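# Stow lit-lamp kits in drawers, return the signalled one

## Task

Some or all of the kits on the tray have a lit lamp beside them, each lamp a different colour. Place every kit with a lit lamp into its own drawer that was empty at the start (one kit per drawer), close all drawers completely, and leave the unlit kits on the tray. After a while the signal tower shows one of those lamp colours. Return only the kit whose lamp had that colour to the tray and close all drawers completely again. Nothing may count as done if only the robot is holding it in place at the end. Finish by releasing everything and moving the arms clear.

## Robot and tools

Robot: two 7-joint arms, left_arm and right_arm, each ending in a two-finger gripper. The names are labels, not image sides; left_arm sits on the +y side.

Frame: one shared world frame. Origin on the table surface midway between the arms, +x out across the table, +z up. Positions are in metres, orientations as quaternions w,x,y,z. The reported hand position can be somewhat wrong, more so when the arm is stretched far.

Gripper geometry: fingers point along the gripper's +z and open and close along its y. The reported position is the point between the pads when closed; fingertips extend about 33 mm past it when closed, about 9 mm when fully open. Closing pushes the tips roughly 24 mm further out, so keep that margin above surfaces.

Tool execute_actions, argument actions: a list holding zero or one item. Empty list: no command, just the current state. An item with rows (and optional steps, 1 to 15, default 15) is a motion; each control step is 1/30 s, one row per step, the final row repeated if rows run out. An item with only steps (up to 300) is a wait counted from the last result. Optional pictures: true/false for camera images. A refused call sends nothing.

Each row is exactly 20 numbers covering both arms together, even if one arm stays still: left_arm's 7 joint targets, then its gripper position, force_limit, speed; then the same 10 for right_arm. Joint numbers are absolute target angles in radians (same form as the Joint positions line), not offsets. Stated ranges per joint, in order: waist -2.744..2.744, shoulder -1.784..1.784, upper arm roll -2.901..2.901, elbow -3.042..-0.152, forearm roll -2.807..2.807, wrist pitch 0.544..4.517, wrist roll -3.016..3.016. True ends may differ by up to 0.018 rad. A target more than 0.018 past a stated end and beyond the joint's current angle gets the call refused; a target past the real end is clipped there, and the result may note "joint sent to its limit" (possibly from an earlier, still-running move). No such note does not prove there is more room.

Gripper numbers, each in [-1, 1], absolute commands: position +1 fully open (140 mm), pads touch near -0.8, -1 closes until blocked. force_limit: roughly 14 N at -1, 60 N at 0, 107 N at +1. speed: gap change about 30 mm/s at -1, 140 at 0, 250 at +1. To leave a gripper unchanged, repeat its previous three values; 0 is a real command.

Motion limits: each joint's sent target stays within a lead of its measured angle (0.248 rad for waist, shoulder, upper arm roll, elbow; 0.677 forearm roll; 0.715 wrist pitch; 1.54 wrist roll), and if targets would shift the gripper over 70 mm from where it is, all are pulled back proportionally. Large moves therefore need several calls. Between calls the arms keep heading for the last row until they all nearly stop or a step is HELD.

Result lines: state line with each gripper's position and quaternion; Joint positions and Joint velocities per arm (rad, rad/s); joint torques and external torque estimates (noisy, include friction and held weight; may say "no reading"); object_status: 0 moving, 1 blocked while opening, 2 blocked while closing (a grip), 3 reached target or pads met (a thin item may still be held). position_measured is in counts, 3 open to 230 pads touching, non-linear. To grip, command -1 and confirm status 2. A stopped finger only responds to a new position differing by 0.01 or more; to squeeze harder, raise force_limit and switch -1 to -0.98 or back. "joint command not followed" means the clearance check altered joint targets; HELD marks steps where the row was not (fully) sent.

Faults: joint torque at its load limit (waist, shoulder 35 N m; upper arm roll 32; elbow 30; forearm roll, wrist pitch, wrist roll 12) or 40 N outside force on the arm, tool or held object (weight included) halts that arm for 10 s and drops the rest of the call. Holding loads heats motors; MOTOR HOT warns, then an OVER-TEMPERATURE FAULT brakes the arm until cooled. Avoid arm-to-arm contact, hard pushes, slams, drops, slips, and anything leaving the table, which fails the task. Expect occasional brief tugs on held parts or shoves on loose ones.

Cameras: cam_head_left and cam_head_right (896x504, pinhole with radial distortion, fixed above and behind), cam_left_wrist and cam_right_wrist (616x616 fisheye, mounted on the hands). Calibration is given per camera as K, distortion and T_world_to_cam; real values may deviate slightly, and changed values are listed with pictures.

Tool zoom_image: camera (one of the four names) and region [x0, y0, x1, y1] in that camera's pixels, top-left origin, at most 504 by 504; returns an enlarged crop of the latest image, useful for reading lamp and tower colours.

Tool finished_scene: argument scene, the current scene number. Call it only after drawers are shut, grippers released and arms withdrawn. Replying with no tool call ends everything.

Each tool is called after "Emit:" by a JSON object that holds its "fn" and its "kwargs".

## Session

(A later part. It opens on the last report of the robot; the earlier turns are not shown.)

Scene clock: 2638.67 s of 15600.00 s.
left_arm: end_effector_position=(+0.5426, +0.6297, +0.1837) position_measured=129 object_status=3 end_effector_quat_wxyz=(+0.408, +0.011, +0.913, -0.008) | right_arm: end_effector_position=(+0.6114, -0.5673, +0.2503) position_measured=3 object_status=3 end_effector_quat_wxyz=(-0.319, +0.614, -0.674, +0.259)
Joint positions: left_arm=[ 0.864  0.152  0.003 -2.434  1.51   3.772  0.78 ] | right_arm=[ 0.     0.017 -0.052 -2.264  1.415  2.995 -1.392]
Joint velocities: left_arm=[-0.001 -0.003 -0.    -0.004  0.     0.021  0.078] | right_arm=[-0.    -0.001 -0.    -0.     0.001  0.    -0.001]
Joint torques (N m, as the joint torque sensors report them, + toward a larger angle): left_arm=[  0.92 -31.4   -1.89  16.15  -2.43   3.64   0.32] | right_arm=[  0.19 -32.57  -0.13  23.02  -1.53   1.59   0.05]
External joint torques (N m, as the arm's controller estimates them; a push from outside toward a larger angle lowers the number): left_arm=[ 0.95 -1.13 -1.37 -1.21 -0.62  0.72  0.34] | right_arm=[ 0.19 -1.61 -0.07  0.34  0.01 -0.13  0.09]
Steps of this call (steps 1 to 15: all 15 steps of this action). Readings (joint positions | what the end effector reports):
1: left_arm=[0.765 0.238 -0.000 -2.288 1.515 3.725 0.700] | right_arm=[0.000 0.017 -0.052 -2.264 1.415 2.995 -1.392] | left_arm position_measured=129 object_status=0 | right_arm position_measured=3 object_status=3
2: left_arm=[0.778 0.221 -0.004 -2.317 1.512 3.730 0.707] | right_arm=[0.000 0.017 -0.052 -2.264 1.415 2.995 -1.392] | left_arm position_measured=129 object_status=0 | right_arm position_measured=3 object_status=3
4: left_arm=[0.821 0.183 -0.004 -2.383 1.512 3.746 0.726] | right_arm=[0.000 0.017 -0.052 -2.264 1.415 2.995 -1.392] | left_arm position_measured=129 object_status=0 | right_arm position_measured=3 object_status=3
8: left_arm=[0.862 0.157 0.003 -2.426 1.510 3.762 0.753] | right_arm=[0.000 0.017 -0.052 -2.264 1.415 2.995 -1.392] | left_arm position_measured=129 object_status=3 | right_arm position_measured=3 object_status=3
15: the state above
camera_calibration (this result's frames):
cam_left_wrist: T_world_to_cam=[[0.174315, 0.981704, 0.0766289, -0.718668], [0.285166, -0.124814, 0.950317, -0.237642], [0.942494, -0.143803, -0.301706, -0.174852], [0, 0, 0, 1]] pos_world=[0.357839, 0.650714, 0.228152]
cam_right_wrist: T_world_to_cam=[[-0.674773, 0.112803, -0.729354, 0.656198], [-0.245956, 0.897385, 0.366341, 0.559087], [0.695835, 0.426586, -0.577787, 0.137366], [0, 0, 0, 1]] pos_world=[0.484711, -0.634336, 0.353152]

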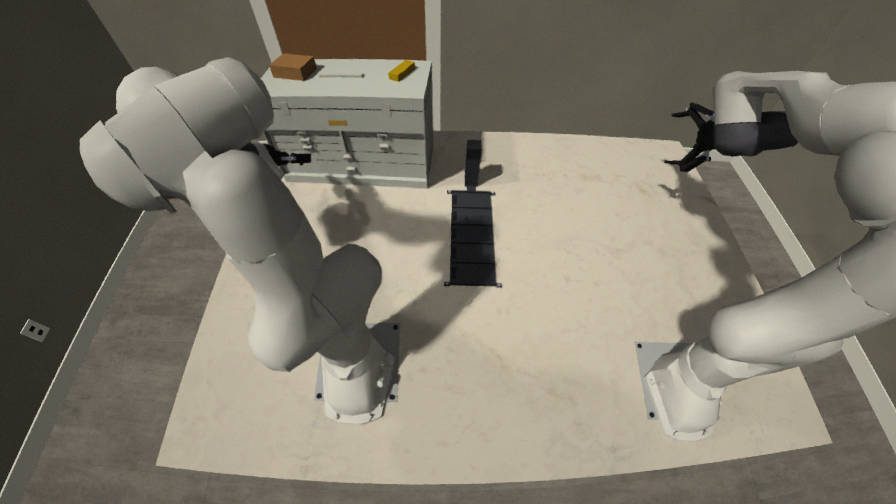

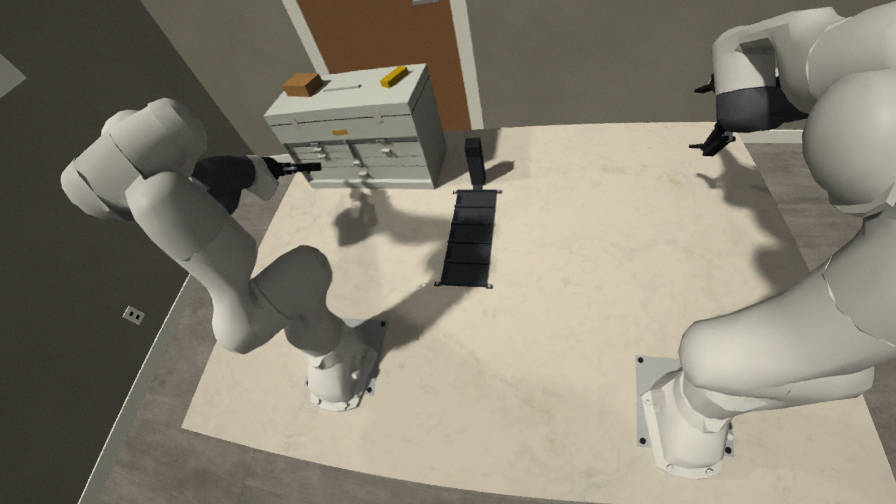

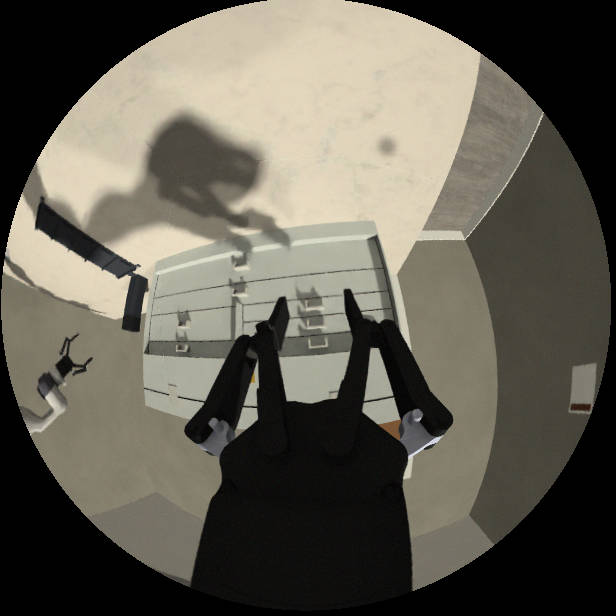

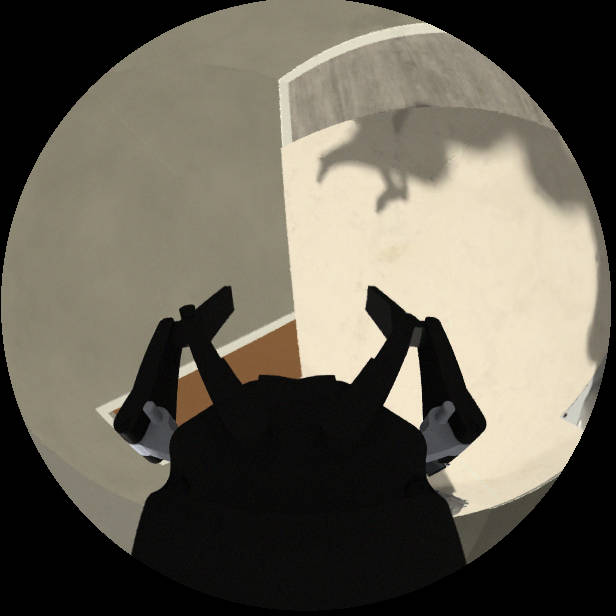

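PURPLE→L2, closed. Wait for the tower.

Emit:
{"fn": "execute_actions", "kwargs": {"actions": [{"steps":150}]}}

Scene clock: 2646.00 s of 15600.00 s.
left_arm: end_effector_position=(+0.5428, +0.6287, +0.1845) position_measured=129 object_status=3 end_effector_quat_wxyz=(+0.409, +0.023, +0.912, -0.004) | right_arm: end_effector_position=(+0.6114, -0.5673, +0.2503) position_measured=3 object_status=3 end_effector_quat_wxyz=(-0.319, +0.614, -0.674, +0.259)
Joint positions: left_arm=[ 0.864  0.152  0.002 -2.435  1.51   3.776  0.803] | right_arm=[ 0.     0.017 -0.052 -2.264  1.415  2.995 -1.392]
Joint velocities: left_arm=[-0.    -0.     0.001 -0.001 -0.     0.     0.001] | right_arm=[ 0.002  0.    -0.001  0.     0.     0.001  0.001]
Joint torques (N m, as the joint torque sensors report them, + toward a larger angle): left_arm=[  1.38 -31.18  -1.85  15.85  -2.38   3.49   0.41] | right_arm=[  0.21 -32.75   0.02  23.29  -1.54   1.63   0.02]
External joint torques (N m, as the arm's controller estimates them; a push from outside toward a larger angle lowers the number): left_arm=[ 1.36 -1.07 -1.39 -1.36 -0.59  0.57  0.43] | right_arm=[ 0.12 -1.87  0.    0.6   0.   -0.09  0.06]
Steps of this call (steps 1 to 30: the robot went on to your last target; steps 31 to 220: nothing new was sent). Readings (joint positions | what the end effector reports):
1: left_arm=[0.864 0.152 0.003 -2.434 1.510 3.773 0.782] | right_arm=[0.000 0.017 -0.052 -2.264 1.415 2.995 -1.392] | left_arm position_measured=129 object_status=3 | right_arm position_measured=3 object_status=3
2: left_arm=[0.864 0.152 0.003 -2.434 1.510 3.774 0.785] | right_arm=[0.000 0.017 -0.052 -2.264 1.415 2.995 -1.392] | left_arm position_measured=129 object_status=3 | right_arm position_measured=3 object_status=3
4: left_arm=[0.864 0.152 0.003 -2.434 1.510 3.774 0.788] | right_arm=[0.000 0.017 -0.052 -2.264 1.415 2.995 -1.392] | left_arm position_measured=129 object_status=3 | right_arm position_measured=3 object_status=3
8: left_arm=[0.864 0.152 0.003 -2.434 1.510 3.775 0.794] | right_arm=[0.000 0.017 -0.052 -2.264 1.415 2.995 -1.392] | left_arm position_measured=129 object_status=3 | right_arm position_measured=3 object_status=3
220: the state above
All arms were judged still, so your last target was given up. Only a new action makes them travel on or press farther. Fingers that are still opening or closing keep moving.
camera_calibration (this result's frames):
cam_left_wrist: T_world_to_cam=[[0.191133, 0.977225, 0.0921962, -0.726931], [0.279971, -0.144302, 0.949101, -0.223288], [0.940789, -0.155592, -0.301175, -0.166711], [0, 0, 0, 1]] pos_world=[0.358294, 0.652215, 0.228734]
cam_right_wrist: T_world_to_cam=[[-0.674773, 0.112803, -0.729354, 0.656197], [-0.245956, 0.897385, 0.366341, 0.559087], [0.695835, 0.426586, -0.577787, 0.137366], [0, 0, 0, 1]] pos_world=[0.484711, -0.634335, 0.353152]

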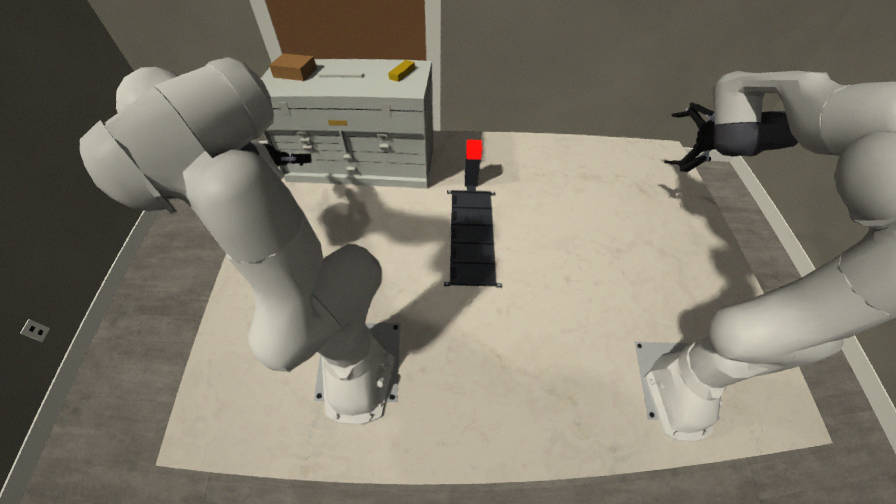

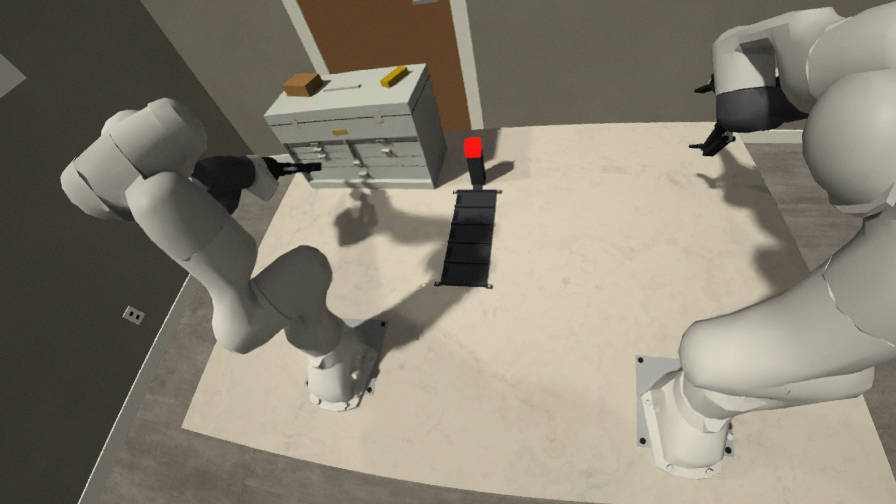

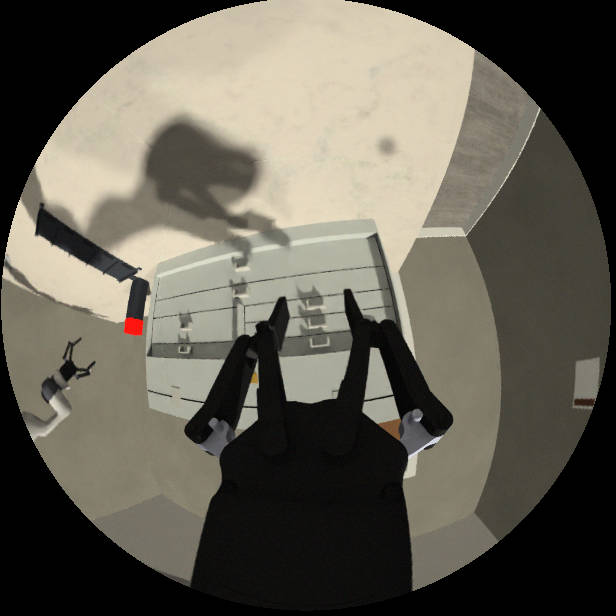

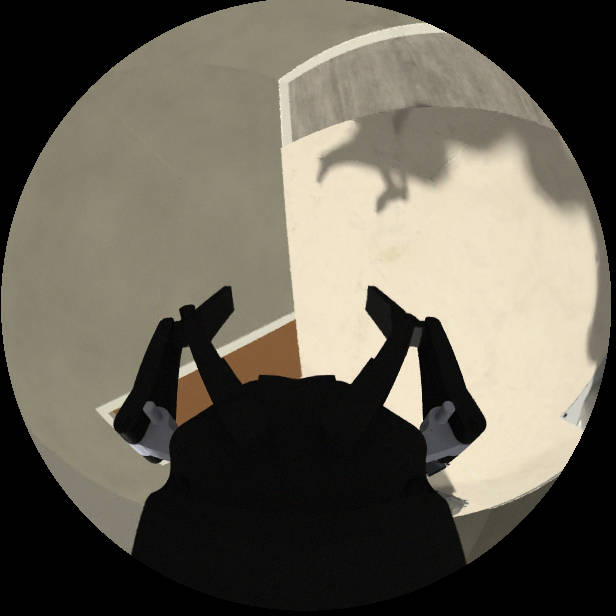

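Emit:
{"fn": "execute_actions", "kwargs": {"actions": [{"rows":[[0.996,0.07,0,-2.562,1.558,3.85,0.95,0,0,0,0,0.017,-0.05,-2.264,1.415,2.995,-1.392,1,0,0]],"steps":10}], "pictures": false}}

Emit:
{"fn": "execute_actions", "kwargs": {"actions": [{"rows":[[0.91,0.075,0,-2.64,1.38,3.86,1.1,0,0,0,0,0.017,-0.05,-2.264,1.415,2.995,-1.392,1,0,0],[0.91,0.075,0,-2.64,1.38,3.86,1.1,0,0,0,0,0.017,-0.05,-2.264,1.415,2.995,-1.392,1,0,0],[0.91,0.075,0,-2.64,1.38,3.86,1.1,0,0,0,0,0.017,-0.05,-2.264,1.415,2.995,-1.392,1,0,0],[0.825,0.08,0,-2.715,1.205,3.873,1.25,0,0,0,0,0.017,-0.05,-2.264,1.415,2.995,-1.392,1,0,0],[0.825,0.08,0,-2.715,1.205,3.873,1.25,0,0,0,0,0.017,-0.05,-2.264,1.415,2.995,-1.392,1,0,0],[0.825,0.08,0,-2.715,1.205,3.873,1.25,0,0,0,0,0.017,-0.05,-2.264,1.415,2.995,-1.392,1,0,0],[0.74,0.085,0,-2.79,1.03,3.885,1.38,0,0,0,0,0.017,-0.05,-2.264,1.415,2.995,-1.392,1,0,0],[0.74,0.085,0,-2.79,1.03,3.885,1.38,0,0,0,0,0.017,-0.05,-2.264,1.415,2.995,-1.392,1,0,0],[0.74,0.085,0,-2.79,1.03,3.885,1.38,0,0,0,0,0.017,-0.05,-2.264,1.415,2.995,-1.392,1,0,0],[0.655,0.09,0,-2.865,0.855,3.897,1.46,0,0,0,0,0.017,-0.05,-2.264,1.415,2.995,-1.392,1,0,0],[0.655,0.09,0,-2.865,0.855,3.897,1.46,0,0,0,0,0.017,-0.05,-2.264,1.415,2.995,-1.392,1,0,0],[0.655,0.09,0,-2.865,0.855,3.897,1.46,0,0,0,0,0.017,-0.05,-2.264,1.415,2.995,-1.392,1,0,0],[0.568,0.096,0,-2.941,0.679,3.908,1.484,0,0,0,0,0.017,-0.05,-2.264,1.415,2.995,-1.392,1,0,0]],"steps":15}], "pictures": false}}

Emit:
{"fn": "execute_actions", "kwargs": {"actions": [{"steps":15}], "pictures": false}}

Emit:
{"fn": "execute_actions", "kwargs": {"actions": [{"rows":[[0.526,0.121,0,-2.891,0.65,3.875,1.46,0,0,0,0,0.017,-0.05,-2.264,1.415,2.995,-1.392,1,0,0],[0.526,0.121,0,-2.891,0.65,3.875,1.46,0,0,0,0,0.017,-0.05,-2.264,1.415,2.995,-1.392,1,0,0],[0.487,0.149,0,-2.837,0.625,3.85,1.445,0,0,0,0,0.017,-0.05,-2.264,1.415,2.995,-1.392,1,0,0],[0.487,0.149,0,-2.837,0.625,3.85,1.445,0,0,0,0,0.017,-0.05,-2.264,1.415,2.995,-1.392,1,0,0],[0.454,0.181,0,-2.780,0.606,3.828,1.435,0,0,0,0,0.017,-0.05,-2.264,1.415,2.995,-1.392,1,0,0],[0.454,0.181,0,-2.780,0.606,3.828,1.435,0,0,0,0,0.017,-0.05,-2.264,1.415,2.995,-1.392,1,0,0],[0.424,0.216,0,-2.720,0.591,3.808,1.425,0,0,0,0,0.017,-0.05,-2.264,1.415,2.995,-1.392,1,0,0]],"steps":15}], "pictures": false}}

Emit:
{"fn": "execute_actions", "kwargs": {"actions": [{"steps":15}]}}

Scene clock: 2682.90 s of 15600.00 s.
left_arm: end_effector_position=(+0.4849, +0.6370, +0.1852) position_measured=129 object_status=3 end_effector_quat_wxyz=(+0.409, +0.025, +0.912, +0.004) | right_arm: end_effector_position=(+0.6114, -0.5673, +0.2503) position_measured=3 object_status=3 end_effector_quat_wxyz=(-0.319, +0.614, -0.674, +0.259)
Joint positions: left_arm=[ 0.993  0.073  0.003 -2.559  1.552  3.836  0.896] | right_arm=[ 0.     0.017 -0.052 -2.264  1.415  2.995 -1.392]
Joint velocities: left_arm=[ 0.004 -0.013 -0.007 -0.025  0.028  0.06   0.155] | right_arm=[ 0.001 -0.001  0.001 -0.    -0.002  0.001 -0.001]
Joint torques (N m, as the joint torque sensors report them, + toward a larger angle): left_arm=[  1.48 -27.53  -1.78  14.91  -0.86   3.51   0.49] | right_arm=[  0.12 -32.47  -0.09  23.09  -1.52   1.63   0.05]
External joint torques (N m, as the arm's controller estimates them; a push from outside toward a larger angle lowers the number): left_arm=[ 1.66 -1.05 -1.38 -1.59  0.86  0.54  0.52] | right_arm=[ 0.01 -1.45 -0.14  0.38  0.02 -0.09  0.09]
Steps of this call (steps 1 to 90: nothing new was sent; then 33.57 s passed at rest; steps 91 to 100: all 10 steps of this action). Readings (joint positions | what the end effector reports):
91: left_arm=[0.890 0.133 -0.009 -2.465 1.518 3.786 0.817] | right_arm=[0.000 0.017 -0.052 -2.264 1.415 2.995 -1.392] | left_arm position_measured=129 object_status=3 | right_arm position_measured=3 object_status=3
92: left_arm=[0.921 0.111 -0.009 -2.500 1.529 3.798 0.830] | right_arm=[0.000 0.017 -0.052 -2.264 1.415 2.995 -1.392] | left_arm position_measured=129 object_status=3 | right_arm position_measured=3 object_status=3
94: left_arm=[0.967 0.088 0.000 -2.536 1.540 3.814 0.852] | right_arm=[0.000 0.017 -0.052 -2.264 1.415 2.995 -1.392] | left_arm position_measured=129 object_status=3 | right_arm position_measured=3 object_status=3
98: left_arm=[0.992 0.074 0.004 -2.556 1.550 3.831 0.884] | right_arm=[0.000 0.017 -0.052 -2.264 1.415 2.995 -1.392] | left_arm position_measured=129 object_status=3 | right_arm position_measured=3 object_status=3
100: the state above

Scene clock: 2683.40 s of 15600.00 s.
left_arm: end_effector_position=(+0.5049, +0.4901, +0.1262) position_measured=129 object_status=3 end_effector_quat_wxyz=(+0.409, -0.017, +0.911, -0.052) | right_arm: end_effector_position=(+0.6114, -0.5673, +0.2503) position_measured=3 object_status=3 end_effector_quat_wxyz=(-0.319, +0.614, -0.674, +0.259)
Joint positions: left_arm=[ 0.605  0.093 -0.002 -2.908  0.82   3.89   1.29 ] | right_arm=[ 0.     0.017 -0.052 -2.264  1.415  2.995 -1.392]
Joint velocities: left_arm=[-0.538  0.08  -0.04  -0.506 -1.125  0.066  0.619] | right_arm=[-0.001 -0.    -0.002  0.002 -0.     0.    -0.001]
Joint torques (N m, as the joint torque sensors report them, + toward a larger angle): left_arm=[  2.22 -25.38   2.56  16.2   -2.19   4.73   0.53] | right_arm=[  0.02 -32.53  -0.05  22.82  -1.55   1.63   0.02]
External joint torques (N m, as the arm's controller estimates them; a push from outside toward a larger angle lowers the number): left_arm=[-3.11  1.13 -2.22 -1.47 -0.8   0.8   0.55] | right_arm=[ 0.21 -1.53  0.2   0.09 -0.02 -0.13  0.07]
Steps of this call (steps 1 to 15: all 15 steps of this action). Readings (joint positions | what the end effector reports):
1: left_arm=[0.977 0.070 0.009 -2.576 1.513 3.839 0.915] | right_arm=[0.000 0.017 -0.052 -2.264 1.415 2.995 -1.392] | left_arm position_measured=129 object_status=3 | right_arm position_measured=3 object_status=3
2: left_arm=[0.957 0.071 0.008 -2.596 1.481 3.842 0.934] | right_arm=[0.000 0.017 -0.052 -2.264 1.415 2.995 -1.392] | left_arm position_measured=129 object_status=3 | right_arm position_measured=3 object_status=3
4: left_arm=[0.911 0.072 0.007 -2.638 1.400 3.849 0.980] | right_arm=[0.000 0.017 -0.052 -2.264 1.415 2.995 -1.392] | left_arm position_measured=129 object_status=3 | right_arm position_measured=3 object_status=3
8: left_arm=[0.798 0.080 0.001 -2.738 1.200 3.864 1.098] | right_arm=[0.000 0.017 -0.052 -2.264 1.415 2.995 -1.392] | left_arm position_measured=129 object_status=3 | right_arm position_measured=3 object_status=3
15: the state above

Scene clock: 2683.90 s of 15600.00 s.
left_arm: end_effector_position=(+0.5023, +0.5005, +0.1209) position_measured=129 object_status=3 end_effector_quat_wxyz=(+0.410, -0.001, +0.912, -0.016) | right_arm: end_effector_position=(+0.6114, -0.5673, +0.2503) position_measured=3 object_status=3 end_effector_quat_wxyz=(-0.319, +0.614, -0.674, +0.259)
Joint positions: left_arm=[ 0.571  0.096 -0.003 -2.939  0.684  3.903  1.441] | right_arm=[ 0.     0.017 -0.052 -2.264  1.415  2.995 -1.392]
Joint velocities: left_arm=[-0.001 -0.001  0.001  0.001 -0.018  0.004  0.12 ] | right_arm=[-0.    -0.001 -0.001  0.     0.     0.     0.001]
Joint torques (N m, as the joint torque sensors report them, + toward a larger angle): left_arm=[ -2.02 -22.42   1.32   9.05  -0.53   4.25   0.31] | right_arm=[  0.04 -32.93  -0.17  23.05  -1.55   1.64   0.03]
External joint torques (N m, as the arm's controller estimates them; a push from outside toward a larger angle lowers the number): left_arm=[-1.97 -0.13  1.52 -2.23 -0.38  0.84  0.34] | right_arm=[ 0.09 -2.09 -0.06  0.42 -0.02 -0.09  0.07]
Steps of this call (steps 1 to 15: the robot went on to your last target). Readings (joint positions | what the end effector reports):
1: left_arm=[0.592 0.095 -0.003 -2.922 0.788 3.892 1.309] | right_arm=[0.000 0.017 -0.052 -2.264 1.415 2.995 -1.392] | left_arm position_measured=129 object_status=3 | right_arm position_measured=3 object_status=3
2: left_arm=[0.583 0.096 -0.003 -2.930 0.763 3.893 1.327] | right_arm=[0.000 0.017 -0.052 -2.264 1.415 2.995 -1.392] | left_arm position_measured=129 object_status=3 | right_arm position_measured=3 object_status=3
4: left_arm=[0.576 0.096 -0.003 -2.936 0.729 3.896 1.356] | right_arm=[0.000 0.017 -0.052 -2.264 1.415 2.995 -1.392] | left_arm position_measured=129 object_status=3 | right_arm position_measured=3 object_status=3
8: left_arm=[0.572 0.096 -0.003 -2.939 0.697 3.900 1.399] | right_arm=[0.000 0.017 -0.052 -2.264 1.415 2.995 -1.392] | left_arm position_measured=129 object_status=3 | right_arm position_measured=3 object_status=3
15: the state above

Scene clock: 2684.40 s of 15600.00 s.
left_arm: end_effector_position=(+0.5838, +0.4946, +0.1224) position_measured=129 object_status=3 end_effector_quat_wxyz=(+0.415, +0.029, +0.909, -0.006) | right_arm: end_effector_position=(+0.6114, -0.5673, +0.2503) position_measured=3 object_status=3 end_effector_quat_wxyz=(-0.319, +0.614, -0.674, +0.259)
Joint positions: left_arm=[ 0.428  0.213 -0.    -2.723  0.597  3.821  1.436] | right_arm=[ 0.     0.017 -0.052 -2.264  1.415  2.995 -1.392]
Joint velocities: left_arm=[-0.009  0.017 -0.     0.021 -0.031 -0.055 -0.014] | right_arm=[-0.002  0.001  0.     0.001  0.    -0.001  0.002]
Joint torques (N m, as the joint torque sensors report them, + toward a larger angle): left_arm=[ -1.66 -26.43  -0.02  12.77  -0.87   2.93  -0.41] | right_arm=[  0.33 -32.61  -0.02  23.01  -1.52   1.61   0.04]
External joint torques (N m, as the arm's controller estimates them; a push from outside toward a larger angle lowers the number): left_arm=[-1.7   2.01  0.16 -0.49 -0.62 -0.51 -0.39] | right_arm=[ 0.39 -1.66  0.1   0.28  0.02 -0.13  0.08]
Steps of this call (steps 1 to 15: all 15 steps of this action). Readings (joint positions | what the end effector reports):
1: left_arm=[0.561 0.102 0.000 -2.930 0.677 3.899 1.442] | right_arm=[0.000 0.017 -0.052 -2.264 1.415 2.995 -1.392] | left_arm position_measured=129 object_status=3 | right_arm position_measured=3 object_status=3
2: left_arm=[0.550 0.108 0.000 -2.916 0.671 3.895 1.444] | right_arm=[0.000 0.017 -0.052 -2.264 1.415 2.995 -1.392] | left_arm position_measured=129 object_status=3 | right_arm position_measured=3 object_status=3
4: left_arm=[0.518 0.129 0.001 -2.875 0.653 3.882 1.444] | right_arm=[0.000 0.017 -0.052 -2.264 1.415 2.995 -1.392] | left_arm position_measured=129 object_status=3 | right_arm position_measured=3 object_status=3
8: left_arm=[0.453 0.188 0.001 -2.767 0.617 3.849 1.441] | right_arm=[0.000 0.017 -0.052 -2.264 1.415 2.995 -1.392] | left_arm position_measured=129 object_status=3 | right_arm position_measured=3 object_status=3
15: the state above

Scene clock: 2684.90 s of 15600.00 s.
left_arm: end_effector_position=(+0.5833, +0.4959, +0.1200) position_measured=129 object_status=3 end_effector_quat_wxyz=(+0.412, +0.026, +0.911, -0.005) | right_arm: end_effector_position=(+0.6114, -0.5673, +0.2503) position_measured=3 object_status=3 end_effector_quat_wxyz=(-0.319, +0.614, -0.674, +0.259)
Joint positions: left_arm=[ 0.427  0.214 -0.    -2.722  0.594  3.813  1.433] | right_arm=[ 0.     0.017 -0.052 -2.264  1.415  2.995 -1.392]
Joint velocities: left_arm=[-0.001  0.001  0.     0.     0.    -0.003 -0.003] | right_arm=[ 0.001 -0.    -0.     0.001  0.    -0.     0.001]
Joint torques (N m, as the joint torque sensors report them, + toward a larger angle): left_arm=[ -2.09 -26.95   0.26  13.8   -0.79   2.8   -0.35] | right_arm=[  0.1  -33.08   0.16  23.55  -1.56   1.6    0.06]
External joint torques (N m, as the arm's controller estimates them; a push from outside toward a larger angle lowers the number): left_arm=[-2.05  1.26  0.54  0.46 -0.54 -0.6  -0.33] | right_arm=[ 0.09 -2.17  0.22  0.84 -0.02 -0.13  0.1 ]
Steps of this call (steps 1 to 15: the robot went on to your last target). Readings (joint positions | what the end effector reports):
1: left_arm=[0.427 0.213 -0.000 -2.723 0.597 3.820 1.436] | right_arm=[0.000 0.017 -0.052 -2.264 1.415 2.995 -1.392] | left_arm position_measured=129 object_status=3 | right_arm position_measured=3 object_status=3
2: left_arm=[0.427 0.213 -0.000 -2.722 0.596 3.818 1.435] | right_arm=[0.000 0.017 -0.052 -2.264 1.415 2.995 -1.392] | left_arm position_measured=129 object_status=3 | right_arm position_measured=3 object_status=3
4: left_arm=[0.427 0.214 -0.000 -2.722 0.595 3.816 1.435] | right_arm=[0.000 0.017 -0.052 -2.264 1.415 2.995 -1.392] | left_arm position_measured=129 object_status=3 | right_arm position_measured=3 object_status=3
8: left_arm=[0.427 0.214 -0.000 -2.722 0.594 3.814 1.434] | right_arm=[0.000 0.017 -0.052 -2.264 1.415 2.995 -1.392] | left_arm position_measured=129 object_status=3 | right_arm position_measured=3 object_status=3
15: the state above
All arms were judged still, so your last target was given up. Only a new action makes them travel on or press farther. Fingers that are still opening or closing keep moving.
camera_calibration (this result's frames):
cam_left_wrist: T_world_to_cam=[[0.197349, 0.975881, 0.0933288, -0.602063], [0.273117, -0.146163, 0.950812, -0.187788], [0.94152, -0.162152, -0.295375, -0.242725], [0, 0, 0, 1]] pos_world=[0.398635, 0.520736, 0.163046]
cam_right_wrist: T_world_to_cam=[[-0.674773, 0.112803, -0.729354, 0.656197], [-0.245956, 0.897385, 0.366341, 0.559087], [0.695835, 0.426586, -0.577787, 0.137366], [0, 0, 0, 1]] pos_world=[0.484711, -0.634336, 0.353152]

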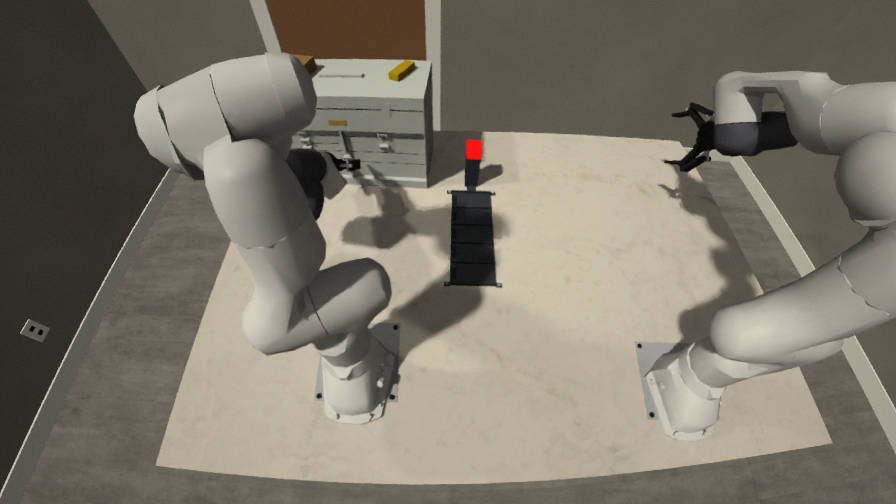

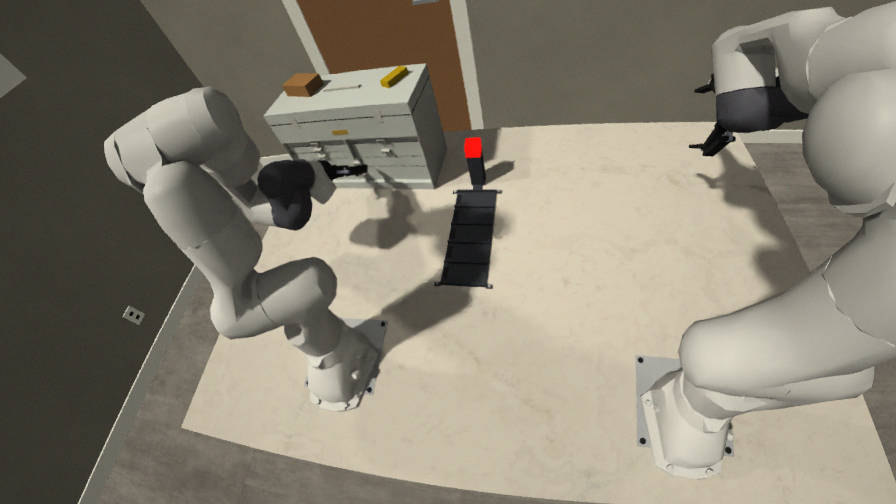

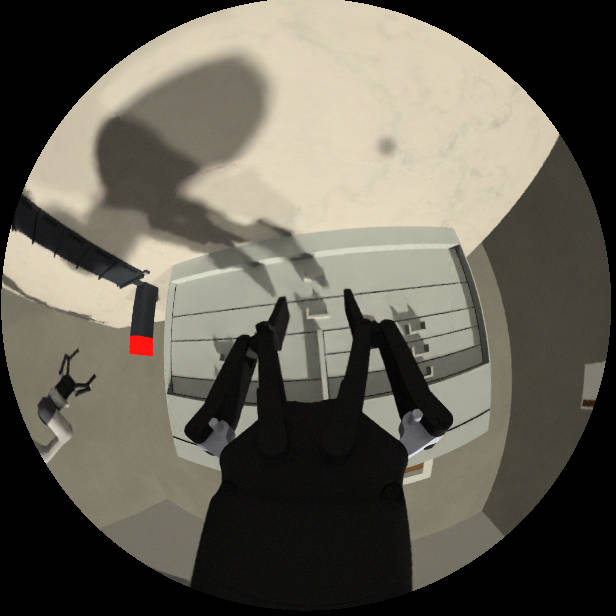

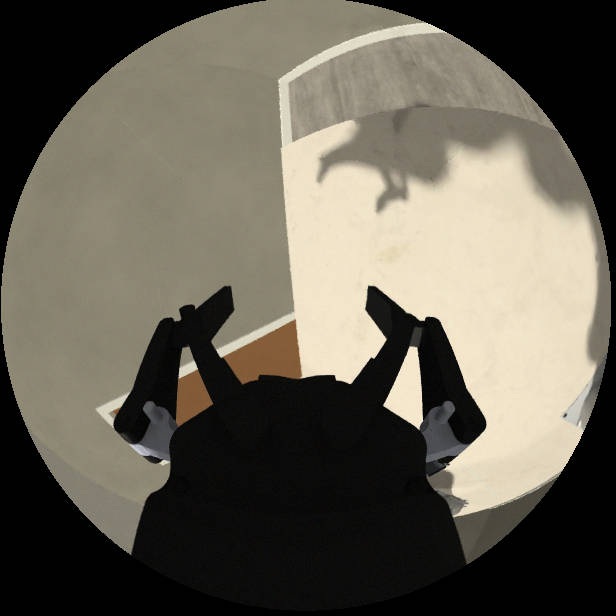

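Emit:
{"fn": "execute_actions", "kwargs": {"actions": [{"rows":[[0.417,0.226,0,-2.704,0.586,3.80,1.418,0,0,0,0,0.017,-0.05,-2.264,1.415,2.995,-1.392,1,0,0],[0.408,0.237,0,-2.686,0.583,3.797,1.416,0,0,0,0,0.017,-0.05,-2.264,1.415,2.995,-1.392,1,0,0]],"steps":15}], "pictures": false}}

Emit:
{"fn": "execute_actions", "kwargs": {"actions": [{"rows":[[0.408,0.237,0,-2.686,0.583,3.797,1.416,-1,0,-0.3,0,0.017,-0.05,-2.264,1.415,2.995,-1.392,1,0,0]],"steps":15}], "pictures": false}}

Emit:
{"fn": "execute_actions", "kwargs": {"actions": [{"steps":5}], "pictures": false}}

Emit:
{"fn": "execute_actions", "kwargs": {"actions": [{"rows":[[0.418,0.225,0,-2.704,0.59,3.81,1.43,-1,0,-0.3,0,0.017,-0.05,-2.264,1.415,2.995,-1.392,1,0,0],[0.424,0.216,0,-2.720,0.593,3.815,1.433,-1,0,-0.3,0,0.017,-0.05,-2.264,1.415,2.995,-1.392,1,0,0],[0.432,0.207,0,-2.735,0.596,3.82,1.435,-1,0,-0.3,0,0.017,-0.05,-2.264,1.415,2.995,-1.392,1,0,0],[0.439,0.198,0,-2.750,0.60,3.825,1.438,-1,0,-0.3,0,0.017,-0.05,-2.264,1.415,2.995,-1.392,1,0,0],[0.447,0.189,0,-2.765,0.604,3.83,1.441,-1,0,-0.3,0,0.017,-0.05,-2.264,1.415,2.995,-1.392,1,0,0],[0.454,0.181,0,-2.780,0.608,3.836,1.444,-1,0,-0.3,0,0.017,-0.05,-2.264,1.415,2.995,-1.392,1,0,0],[0.462,0.173,0,-2.795,0.613,3.841,1.447,-1,0,-0.3,0,0.017,-0.05,-2.264,1.415,2.995,-1.392,1,0,0],[0.470,0.165,0,-2.809,0.617,3.847,1.45,-1,0,-0.3,0,0.017,-0.05,-2.264,1.415,2.995,-1.392,1,0,0],[0.479,0.157,0,-2.823,0.622,3.852,1.454,-1,0,-0.3,0,0.017,-0.05,-2.264,1.415,2.995,-1.392,1,0,0],[0.487,0.149,0,-2.837,0.627,3.858,1.458,-1,0,-0.3,0,0.017,-0.05,-2.264,1.415,2.995,-1.392,1,0,0],[0.497,0.142,0,-2.851,0.633,3.864,1.462,-1,0,-0.3,0,0.017,-0.05,-2.264,1.415,2.995,-1.392,1,0,0],[0.506,0.135,0,-2.865,0.639,3.87,1.466,-1,0,-0.3,0,0.017,-0.05,-2.264,1.415,2.995,-1.392,1,0,0],[0.516,0.128,0,-2.878,0.646,3.876,1.47,-1,0,-0.3,0,0.017,-0.05,-2.264,1.415,2.995,-1.392,1,0,0],[0.526,0.121,0,-2.891,0.652,3.882,1.475,-1,0,-0.3,0,0.017,-0.05,-2.264,1.415,2.995,-1.392,1,0,0],[0.537,0.114,0,-2.904,0.659,3.888,1.48,-1,0,-0.3,0,0.017,-0.05,-2.264,1.415,2.995,-1.392,1,0,0]],"steps":15}], "pictures": false}}

Emit:
{"fn": "execute_actions", "kwargs": {"actions": [{"rows":[[0.547,0.108,0,-2.917,0.666,3.894,1.484,-1,0,-0.3,0,0.017,-0.05,-2.264,1.415,2.995,-1.392,1,0,0],[0.558,0.102,0,-2.929,0.674,3.90,1.489,-1,0,-0.3,0,0.017,-0.05,-2.264,1.415,2.995,-1.392,1,0,0],[0.568,0.097,0,-2.941,0.682,3.906,1.493,-1,0,-0.3,0,0.017,-0.05,-2.264,1.415,2.995,-1.392,1,0,0],[0.580,0.091,0,-2.952,0.691,3.911,1.497,-1,0,-0.3,0,0.017,-0.05,-2.264,1.415,2.995,-1.392,1,0,0],[0.592,0.086,0,-2.963,0.701,3.916,1.501,-1,0,-0.3,0,0.017,-0.05,-2.264,1.415,2.995,-1.392,1,0,0],[0.605,0.080,0,-2.973,0.712,3.921,1.505,-1,0,-0.3,0,0.017,-0.05,-2.264,1.415,2.995,-1.392,1,0,0],[0.618,0.075,0,-2.983,0.723,3.926,1.508,-1,0,-0.3,0,0.017,-0.05,-2.264,1.415,2.995,-1.392,1,0,0],[0.634,0.069,0,-2.995,0.735,3.930,1.51,-1,0,-0.3,0,0.017,-0.05,-2.264,1.415,2.995,-1.392,1,0,0]],"steps":15}], "pictures": false}}

Emit:
{"fn": "execute_actions", "kwargs": {"actions": [{"steps":10}]}}

Scene clock: 2732.77 s of 15600.00 s.
left_arm: end_effector_position=(+0.5951, +0.4948, +0.1193) position_measured=129 object_status=3 end_effector_quat_wxyz=(+0.412, +0.026, +0.911, -0.006) | right_arm: end_effector_position=(+0.6114, -0.5673, +0.2503) position_measured=3 object_status=3 end_effector_quat_wxyz=(-0.319, +0.614, -0.674, +0.259)
Joint positions: left_arm=[ 0.411  0.235  0.    -2.688  0.586  3.802  1.425] | right_arm=[ 0.     0.017 -0.052 -2.264  1.415  2.995 -1.392]
Joint velocities: left_arm=[ 0.001 -0.001 -0.     0.     0.    -0.003 -0.007] | right_arm=[ 0.     0.    -0.001 -0.     0.001 -0.     0.001]
Joint torques (N m, as the joint torque sensors report them, + toward a larger angle): left_arm=[ -2.18 -27.92  -0.38  14.27  -0.66   2.85  -0.34] | right_arm=[  0.22 -32.41   0.25  23.24  -1.53   1.58   0.04]
External joint torques (N m, as the arm's controller estimates them; a push from outside toward a larger angle lowers the number): left_arm=[-2.16  1.4  -0.1   0.57 -0.4  -0.57 -0.32] | right_arm=[ 0.26 -1.39  0.35  0.49  0.   -0.16  0.08]
Steps of this call (steps 1 to 90: nothing new was sent; then 44.37 s passed at rest; steps 91 to 105: all 15 steps of this action). Readings (joint positions | what the end effector reports):
91: left_arm=[0.426 0.216 -0.000 -2.718 0.593 3.811 1.431] | right_arm=[0.000 0.017 -0.052 -2.264 1.415 2.995 -1.392] | left_arm position_measured=129 object_status=3 | right_arm position_measured=3 object_status=3
92: left_arm=[0.422 0.222 0.000 -2.709 0.591 3.809 1.430] | right_arm=[0.000 0.017 -0.052 -2.264 1.415 2.995 -1.392] | left_arm position_measured=129 object_status=3 | right_arm position_measured=3 object_status=3
94: left_arm=[0.415 0.230 0.000 -2.696 0.589 3.806 1.429] | right_arm=[0.000 0.017 -0.052 -2.264 1.415 2.995 -1.392] | left_arm position_measured=129 object_status=3 | right_arm position_measured=3 object_status=3
98: left_arm=[0.411 0.234 0.000 -2.689 0.587 3.804 1.427] | right_arm=[0.000 0.017 -0.052 -2.264 1.415 2.995 -1.392] | left_arm position_measured=129 object_status=3 | right_arm position_measured=3 object_status=3
105: the state above

Scene clock: 2733.27 s of 15600.00 s.
left_arm: end_effector_position=(+0.5951, +0.4958, +0.1192) position_measured=193 object_status=0 end_effector_quat_wxyz=(+0.412, +0.025, +0.911, -0.006) | right_arm: end_effector_position=(+0.6114, -0.5673, +0.2503) position_measured=3 object_status=3 end_effector_quat_wxyz=(-0.319, +0.614, -0.674, +0.259)
Joint positions: left_arm=[ 0.411  0.235  0.001 -2.687  0.584  3.801  1.423] | right_arm=[ 0.     0.017 -0.052 -2.264  1.415  2.995 -1.392]
Joint velocities: left_arm=[ 0.     0.    -0.    -0.    -0.001  0.     0.   ] | right_arm=[-0.    -0.     0.001  0.     0.001 -0.     0.001]
Joint torques (N m, as the joint torque sensors report them, + toward a larger angle): left_arm=[ -1.71 -28.19  -0.28  14.35  -0.35   2.89  -0.31] | right_arm=[ -0.2  -32.88  -0.03  23.25  -1.56   1.72   0.  ]
External joint torques (N m, as the arm's controller estimates them; a push from outside toward a larger angle lowers the number): left_arm=[-1.67  0.99  0.01  0.7  -0.09 -0.52 -0.29] | right_arm=[-0.24 -1.96 -0.02  0.53 -0.02  0.    0.04]
Steps of this call (steps 1 to 15: all 15 steps of this action). Readings (joint positions | what the end effector reports):
1: left_arm=[0.411 0.235 0.000 -2.688 0.586 3.802 1.424] | right_arm=[0.000 0.017 -0.052 -2.264 1.415 2.995 -1.392] | left_arm position_measured=129 object_status=0 | right_arm position_measured=3 object_status=3
2: left_arm=[0.411 0.235 0.000 -2.688 0.586 3.802 1.424] | right_arm=[0.000 0.017 -0.052 -2.264 1.415 2.995 -1.392] | left_arm position_measured=133 object_status=0 | right_arm position_measured=3 object_status=3
4: left_arm=[0.411 0.235 0.000 -2.688 0.586 3.801 1.424] | right_arm=[0.000 0.017 -0.052 -2.264 1.415 2.995 -1.392] | left_arm position_measured=145 object_status=0 | right_arm position_measured=3 object_status=3
8: left_arm=[0.411 0.235 0.000 -2.687 0.586 3.801 1.424] | right_arm=[0.000 0.017 -0.052 -2.264 1.415 2.995 -1.392] | left_arm position_measured=168 object_status=0 | right_arm position_measured=3 object_status=3
15: the state above

Scene clock: 2733.43 s of 15600.00 s.
left_arm: end_effector_position=(+0.5951, +0.4958, +0.1192) position_measured=193 object_status=2 end_effector_quat_wxyz=(+0.412, +0.025, +0.911, -0.006) | right_arm: end_effector_position=(+0.6114, -0.5673, +0.2503) position_measured=3 object_status=3 end_effector_quat_wxyz=(-0.319, +0.614, -0.674, +0.259)
Joint positions: left_arm=[ 0.411  0.235  0.001 -2.687  0.584  3.801  1.423] | right_arm=[ 0.     0.017 -0.052 -2.264  1.415  2.995 -1.392]
Joint velocities: left_arm=[ 0.    -0.001 -0.    -0.    -0.002  0.    -0.   ] | right_arm=[ 0.001 -0.001 -0.    -0.001 -0.    -0.001 -0.001]
Joint torques (N m, as the joint torque sensors report them, + toward a larger angle): left_arm=[ -2.   -28.07   0.11  14.17  -0.42   2.88  -0.24] | right_arm=[  0.16 -32.66  -0.04  23.44  -1.54   1.63  -0.03]
External joint torques (N m, as the arm's controller estimates them; a push from outside toward a larger angle lowers the number): left_arm=[-1.96  1.15  0.39  0.53 -0.16 -0.53 -0.22] | right_arm=[ 0.13 -1.73 -0.01  0.8  -0.01 -0.09  0.01]
Steps of this call (steps 1 to 5: the robot went on to your last target). Readings (joint positions | what the end effector reports):
1: left_arm=[0.411 0.235 0.001 -2.687 0.584 3.801 1.423] | right_arm=[0.000 0.017 -0.052 -2.264 1.415 2.995 -1.392] | left_arm position_measured=193 object_status=0 | right_arm position_measured=3 object_status=3
2: left_arm=[0.411 0.235 0.001 -2.687 0.584 3.801 1.423] | right_arm=[0.000 0.017 -0.052 -2.264 1.415 2.995 -1.392] | left_arm position_measured=193 object_status=0 | right_arm position_measured=3 object_status=3
4: left_arm=[0.411 0.235 0.001 -2.687 0.584 3.801 1.423] | right_arm=[0.000 0.017 -0.052 -2.264 1.415 2.995 -1.392] | left_arm position_measured=193 object_status=2 | right_arm position_measured=3 object_status=3
5: the state above

Scene clock: 2733.93 s of 15600.00 s.
left_arm: end_effector_position=(+0.5291, +0.4998, +0.1204) position_measured=193 object_status=2 end_effector_quat_wxyz=(+0.408, +0.015, +0.913, -0.008) | right_arm: end_effector_position=(+0.6114, -0.5673, +0.2503) position_measured=3 object_status=3 end_effector_quat_wxyz=(-0.319, +0.614, -0.674, +0.259)
Joint positions: left_arm=[ 0.51   0.129 -0.001 -2.87   0.64   3.865  1.454] | right_arm=[ 0.     0.017 -0.052 -2.264  1.415  2.995 -1.392]
Joint velocities: left_arm=[ 0.277 -0.205  0.001 -0.389  0.177  0.175  0.106] | right_arm=[-0.001 -0.002  0.001 -0.    -0.    -0.     0.001]
Joint torques (N m, as the joint torque sensors report them, + toward a larger angle): left_arm=[  1.97 -22.9    0.    10.55  -0.39   2.64  -0.32] | right_arm=[  0.37 -32.49  -0.07  22.82  -1.5    1.64   0.03]
External joint torques (N m, as the arm's controller estimates them; a push from outside toward a larger angle lowers the number): left_arm=[ 3.08  0.21  0.28 -3.76  0.08 -0.53 -0.27] | right_arm=[ 0.32 -1.39 -0.05  0.03  0.05 -0.09  0.08]
Steps of this call (steps 1 to 15: all 15 steps of this action). Readings (joint positions | what the end effector reports):
1: left_arm=[0.412 0.233 0.001 -2.690 0.585 3.802 1.423] | right_arm=[0.000 0.017 -0.052 -2.264 1.415 2.995 -1.392] | left_arm position_measured=193 object_status=2 | right_arm position_measured=3 object_status=3
2: left_arm=[0.414 0.229 0.001 -2.697 0.585 3.803 1.424] | right_arm=[0.000 0.017 -0.052 -2.264 1.415 2.995 -1.392] | left_arm position_measured=193 object_status=2 | right_arm position_measured=3 object_status=3
4: left_arm=[0.424 0.215 0.001 -2.718 0.589 3.809 1.425] | right_arm=[0.000 0.017 -0.052 -2.264 1.415 2.995 -1.392] | left_arm position_measured=193 object_status=2 | right_arm position_measured=3 object_status=3
8: left_arm=[0.450 0.182 0.000 -2.773 0.603 3.826 1.433] | right_arm=[0.000 0.017 -0.052 -2.264 1.415 2.995 -1.392] | left_arm position_measured=193 object_status=2 | right_arm position_measured=3 object_status=3
15: the state above

Scene clock: 2734.43 s of 15600.00 s.
left_arm: end_effector_position=(+0.4810, +0.5029, +0.1211) position_measured=193 object_status=2 end_effector_quat_wxyz=(+0.411, +0.018, +0.912, -0.008) | right_arm: end_effector_position=(+0.6114, -0.5673, +0.2503) position_measured=3 object_status=3 end_effector_quat_wxyz=(-0.319, +0.614, -0.674, +0.259)
Joint positions: left_arm=[ 0.628  0.071 -0.002 -2.989  0.729  3.926  1.5  ] | right_arm=[ 0.     0.017 -0.052 -2.264  1.415  2.995 -1.392]
Joint velocities: left_arm=[ 0.025 -0.002 -0.001 -0.012  0.025  0.013  0.033] | right_arm=[-0.001  0.002  0.    -0.    -0.    -0.    -0.001]
Joint torques (N m, as the joint torque sensors report them, + toward a larger angle): left_arm=[  1.94 -21.37   1.12   7.68   0.73   3.8    0.22] | right_arm=[  0.15 -32.63  -0.3   23.16  -1.54   1.65   0.02]
External joint torques (N m, as the arm's controller estimates them; a push from outside toward a larger angle lowers the number): left_arm=[ 2.15 -0.47  1.42 -3.1   0.82  0.35  0.23] | right_arm=[ 0.24 -1.88 -0.15  0.59 -0.02 -0.08  0.06]
Steps of this call (steps 1 to 15: all 15 steps of this action). Readings (joint positions | what the end effector reports):
1: left_arm=[0.520 0.122 -0.001 -2.883 0.646 3.871 1.458] | right_arm=[0.000 0.017 -0.052 -2.264 1.415 2.995 -1.392] | left_arm position_measured=193 object_status=2 | right_arm position_measured=3 object_status=3
2: left_arm=[0.530 0.115 -0.001 -2.896 0.653 3.877 1.462] | right_arm=[0.000 0.017 -0.052 -2.264 1.415 2.995 -1.392] | left_arm position_measured=193 object_status=2 | right_arm position_measured=3 object_status=3
4: left_arm=[0.551 0.103 -0.001 -2.921 0.667 3.889 1.470] | right_arm=[0.000 0.017 -0.052 -2.264 1.415 2.995 -1.392] | left_arm position_measured=193 object_status=2 | right_arm position_measured=3 object_status=3
8: left_arm=[0.599 0.080 -0.002 -2.966 0.705 3.911 1.485] | right_arm=[0.000 0.017 -0.052 -2.264 1.415 2.995 -1.392] | left_arm position_measured=193 object_status=2 | right_arm position_measured=3 object_status=3
15: the state above

Scene clock: 2734.77 s of 15600.00 s.
left_arm: end_effector_position=(+0.4805, +0.5030, +0.1211) position_measured=193 object_status=2 end_effector_quat_wxyz=(+0.411, +0.021, +0.911, -0.007) | right_arm: end_effector_position=(+0.6114, -0.5673, +0.2503) position_measured=3 object_status=3 end_effector_quat_wxyz=(-0.319, +0.614, -0.674, +0.259)
Joint positions: left_arm=[ 0.631  0.071 -0.002 -2.99   0.732  3.927  1.505] | right_arm=[ 0.     0.017 -0.052 -2.264  1.415  2.995 -1.392]
Joint velocities: left_arm=[ 0.     0.002 -0.002 -0.001  0.     0.001  0.003] | right_arm=[-0.    -0.     0.001 -0.    -0.    -0.    -0.   ]
Joint torques (N m, as the joint torque sensors report them, + toward a larger angle): left_arm=[  0.6  -21.79   1.82   7.68   0.86   4.03   0.4 ] | right_arm=[  0.41 -32.7   -0.3   22.94  -1.54   1.61   0.  ]
External joint torques (N m, as the arm's controller estimates them; a push from outside toward a larger angle lowers the number): left_arm=[ 0.67 -0.99  2.   -2.98  0.98  0.6   0.42] | right_arm=[ 0.38 -1.66 -0.26  0.18  0.01 -0.12  0.04]
Steps of this call (steps 1 to 10: the robot went on to your last target). Readings (joint positions | what the end effector reports):
1: left_arm=[0.629 0.071 -0.002 -2.990 0.730 3.926 1.501] | right_arm=[0.000 0.017 -0.052 -2.264 1.415 2.995 -1.392] | left_arm position_measured=193 object_status=2 | right_arm position_measured=3 object_status=3
2: left_arm=[0.629 0.071 -0.002 -2.990 0.730 3.926 1.502] | right_arm=[0.000 0.017 -0.052 -2.264 1.415 2.995 -1.392] | left_arm position_measured=193 object_status=2 | right_arm position_measured=3 object_status=3
4: left_arm=[0.630 0.071 -0.002 -2.990 0.731 3.927 1.503] | right_arm=[0.000 0.017 -0.052 -2.264 1.415 2.995 -1.392] | left_arm position_measured=193 object_status=2 | right_arm position_measured=3 object_status=3
8: left_arm=[0.630 0.071 -0.002 -2.990 0.731 3.927 1.504] | right_arm=[0.000 0.017 -0.052 -2.264 1.415 2.995 -1.392] | left_arm position_measured=193 object_status=2 | right_arm position_measured=3 object_status=3
10: the state above
camera_calibration (this result's frames):
cam_left_wrist: T_world_to_cam=[[0.189806, 0.978023, 0.086286, -0.585433], [0.276109, -0.137508, 0.951239, -0.165583], [0.942198, -0.156726, -0.296141, -0.14746], [0, 0, 0, 1]] pos_world=[0.295774, 0.526687, 0.164354]
cam_right_wrist: T_world_to_cam=[[-0.674773, 0.112803, -0.729354, 0.656197], [-0.245956, 0.897385, 0.366341, 0.559087], [0.695835, 0.426586, -0.577787, 0.137366], [0, 0, 0, 1]] pos_world=[0.484711, -0.634335, 0.353152]

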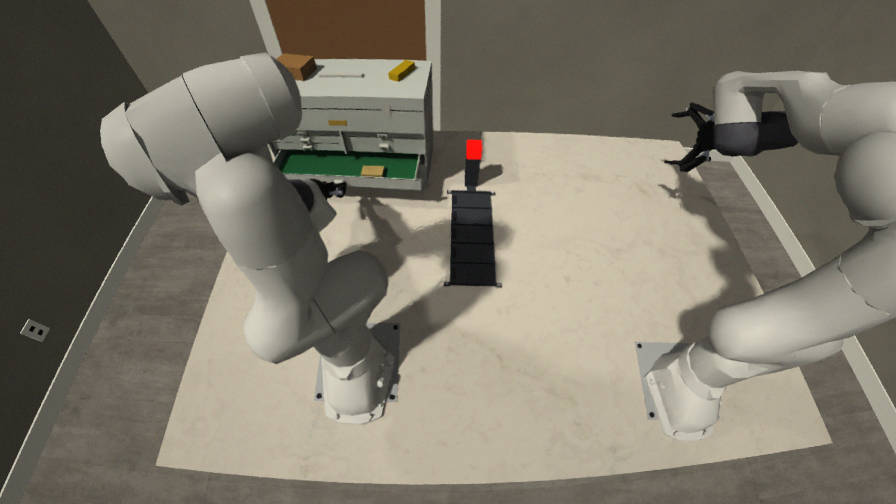

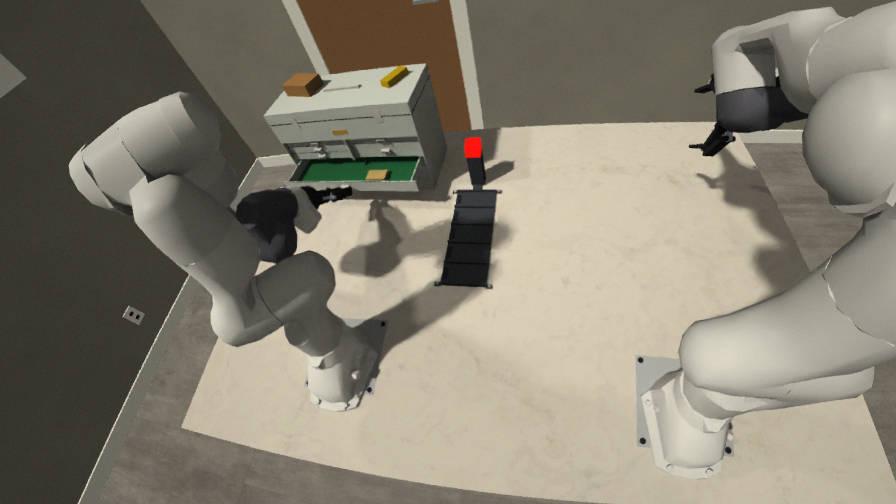

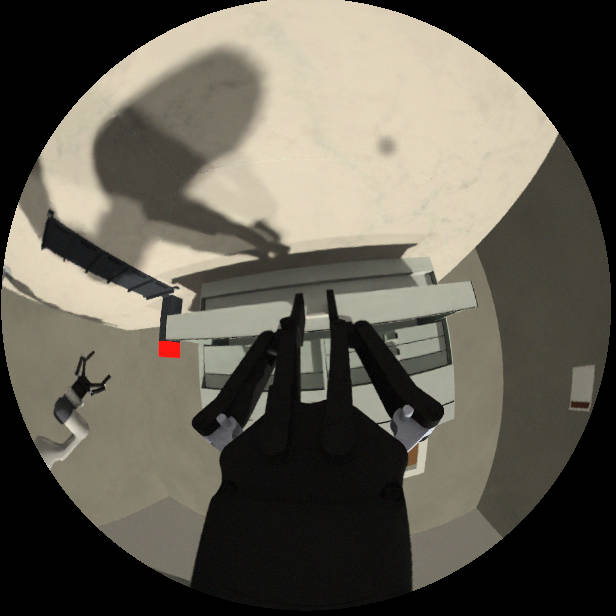

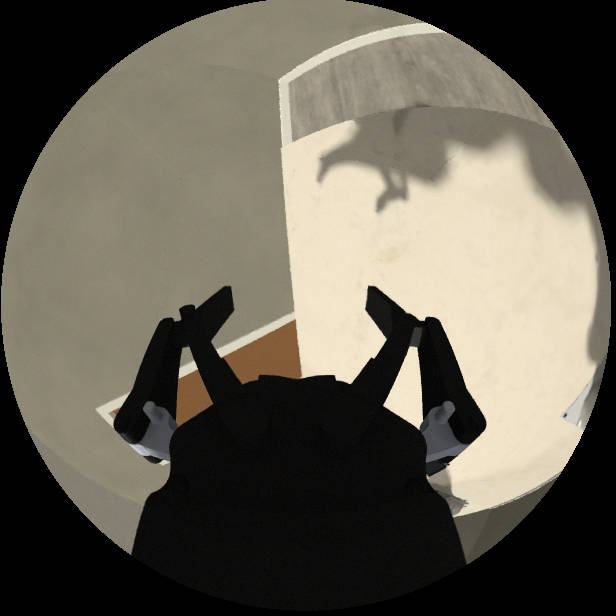

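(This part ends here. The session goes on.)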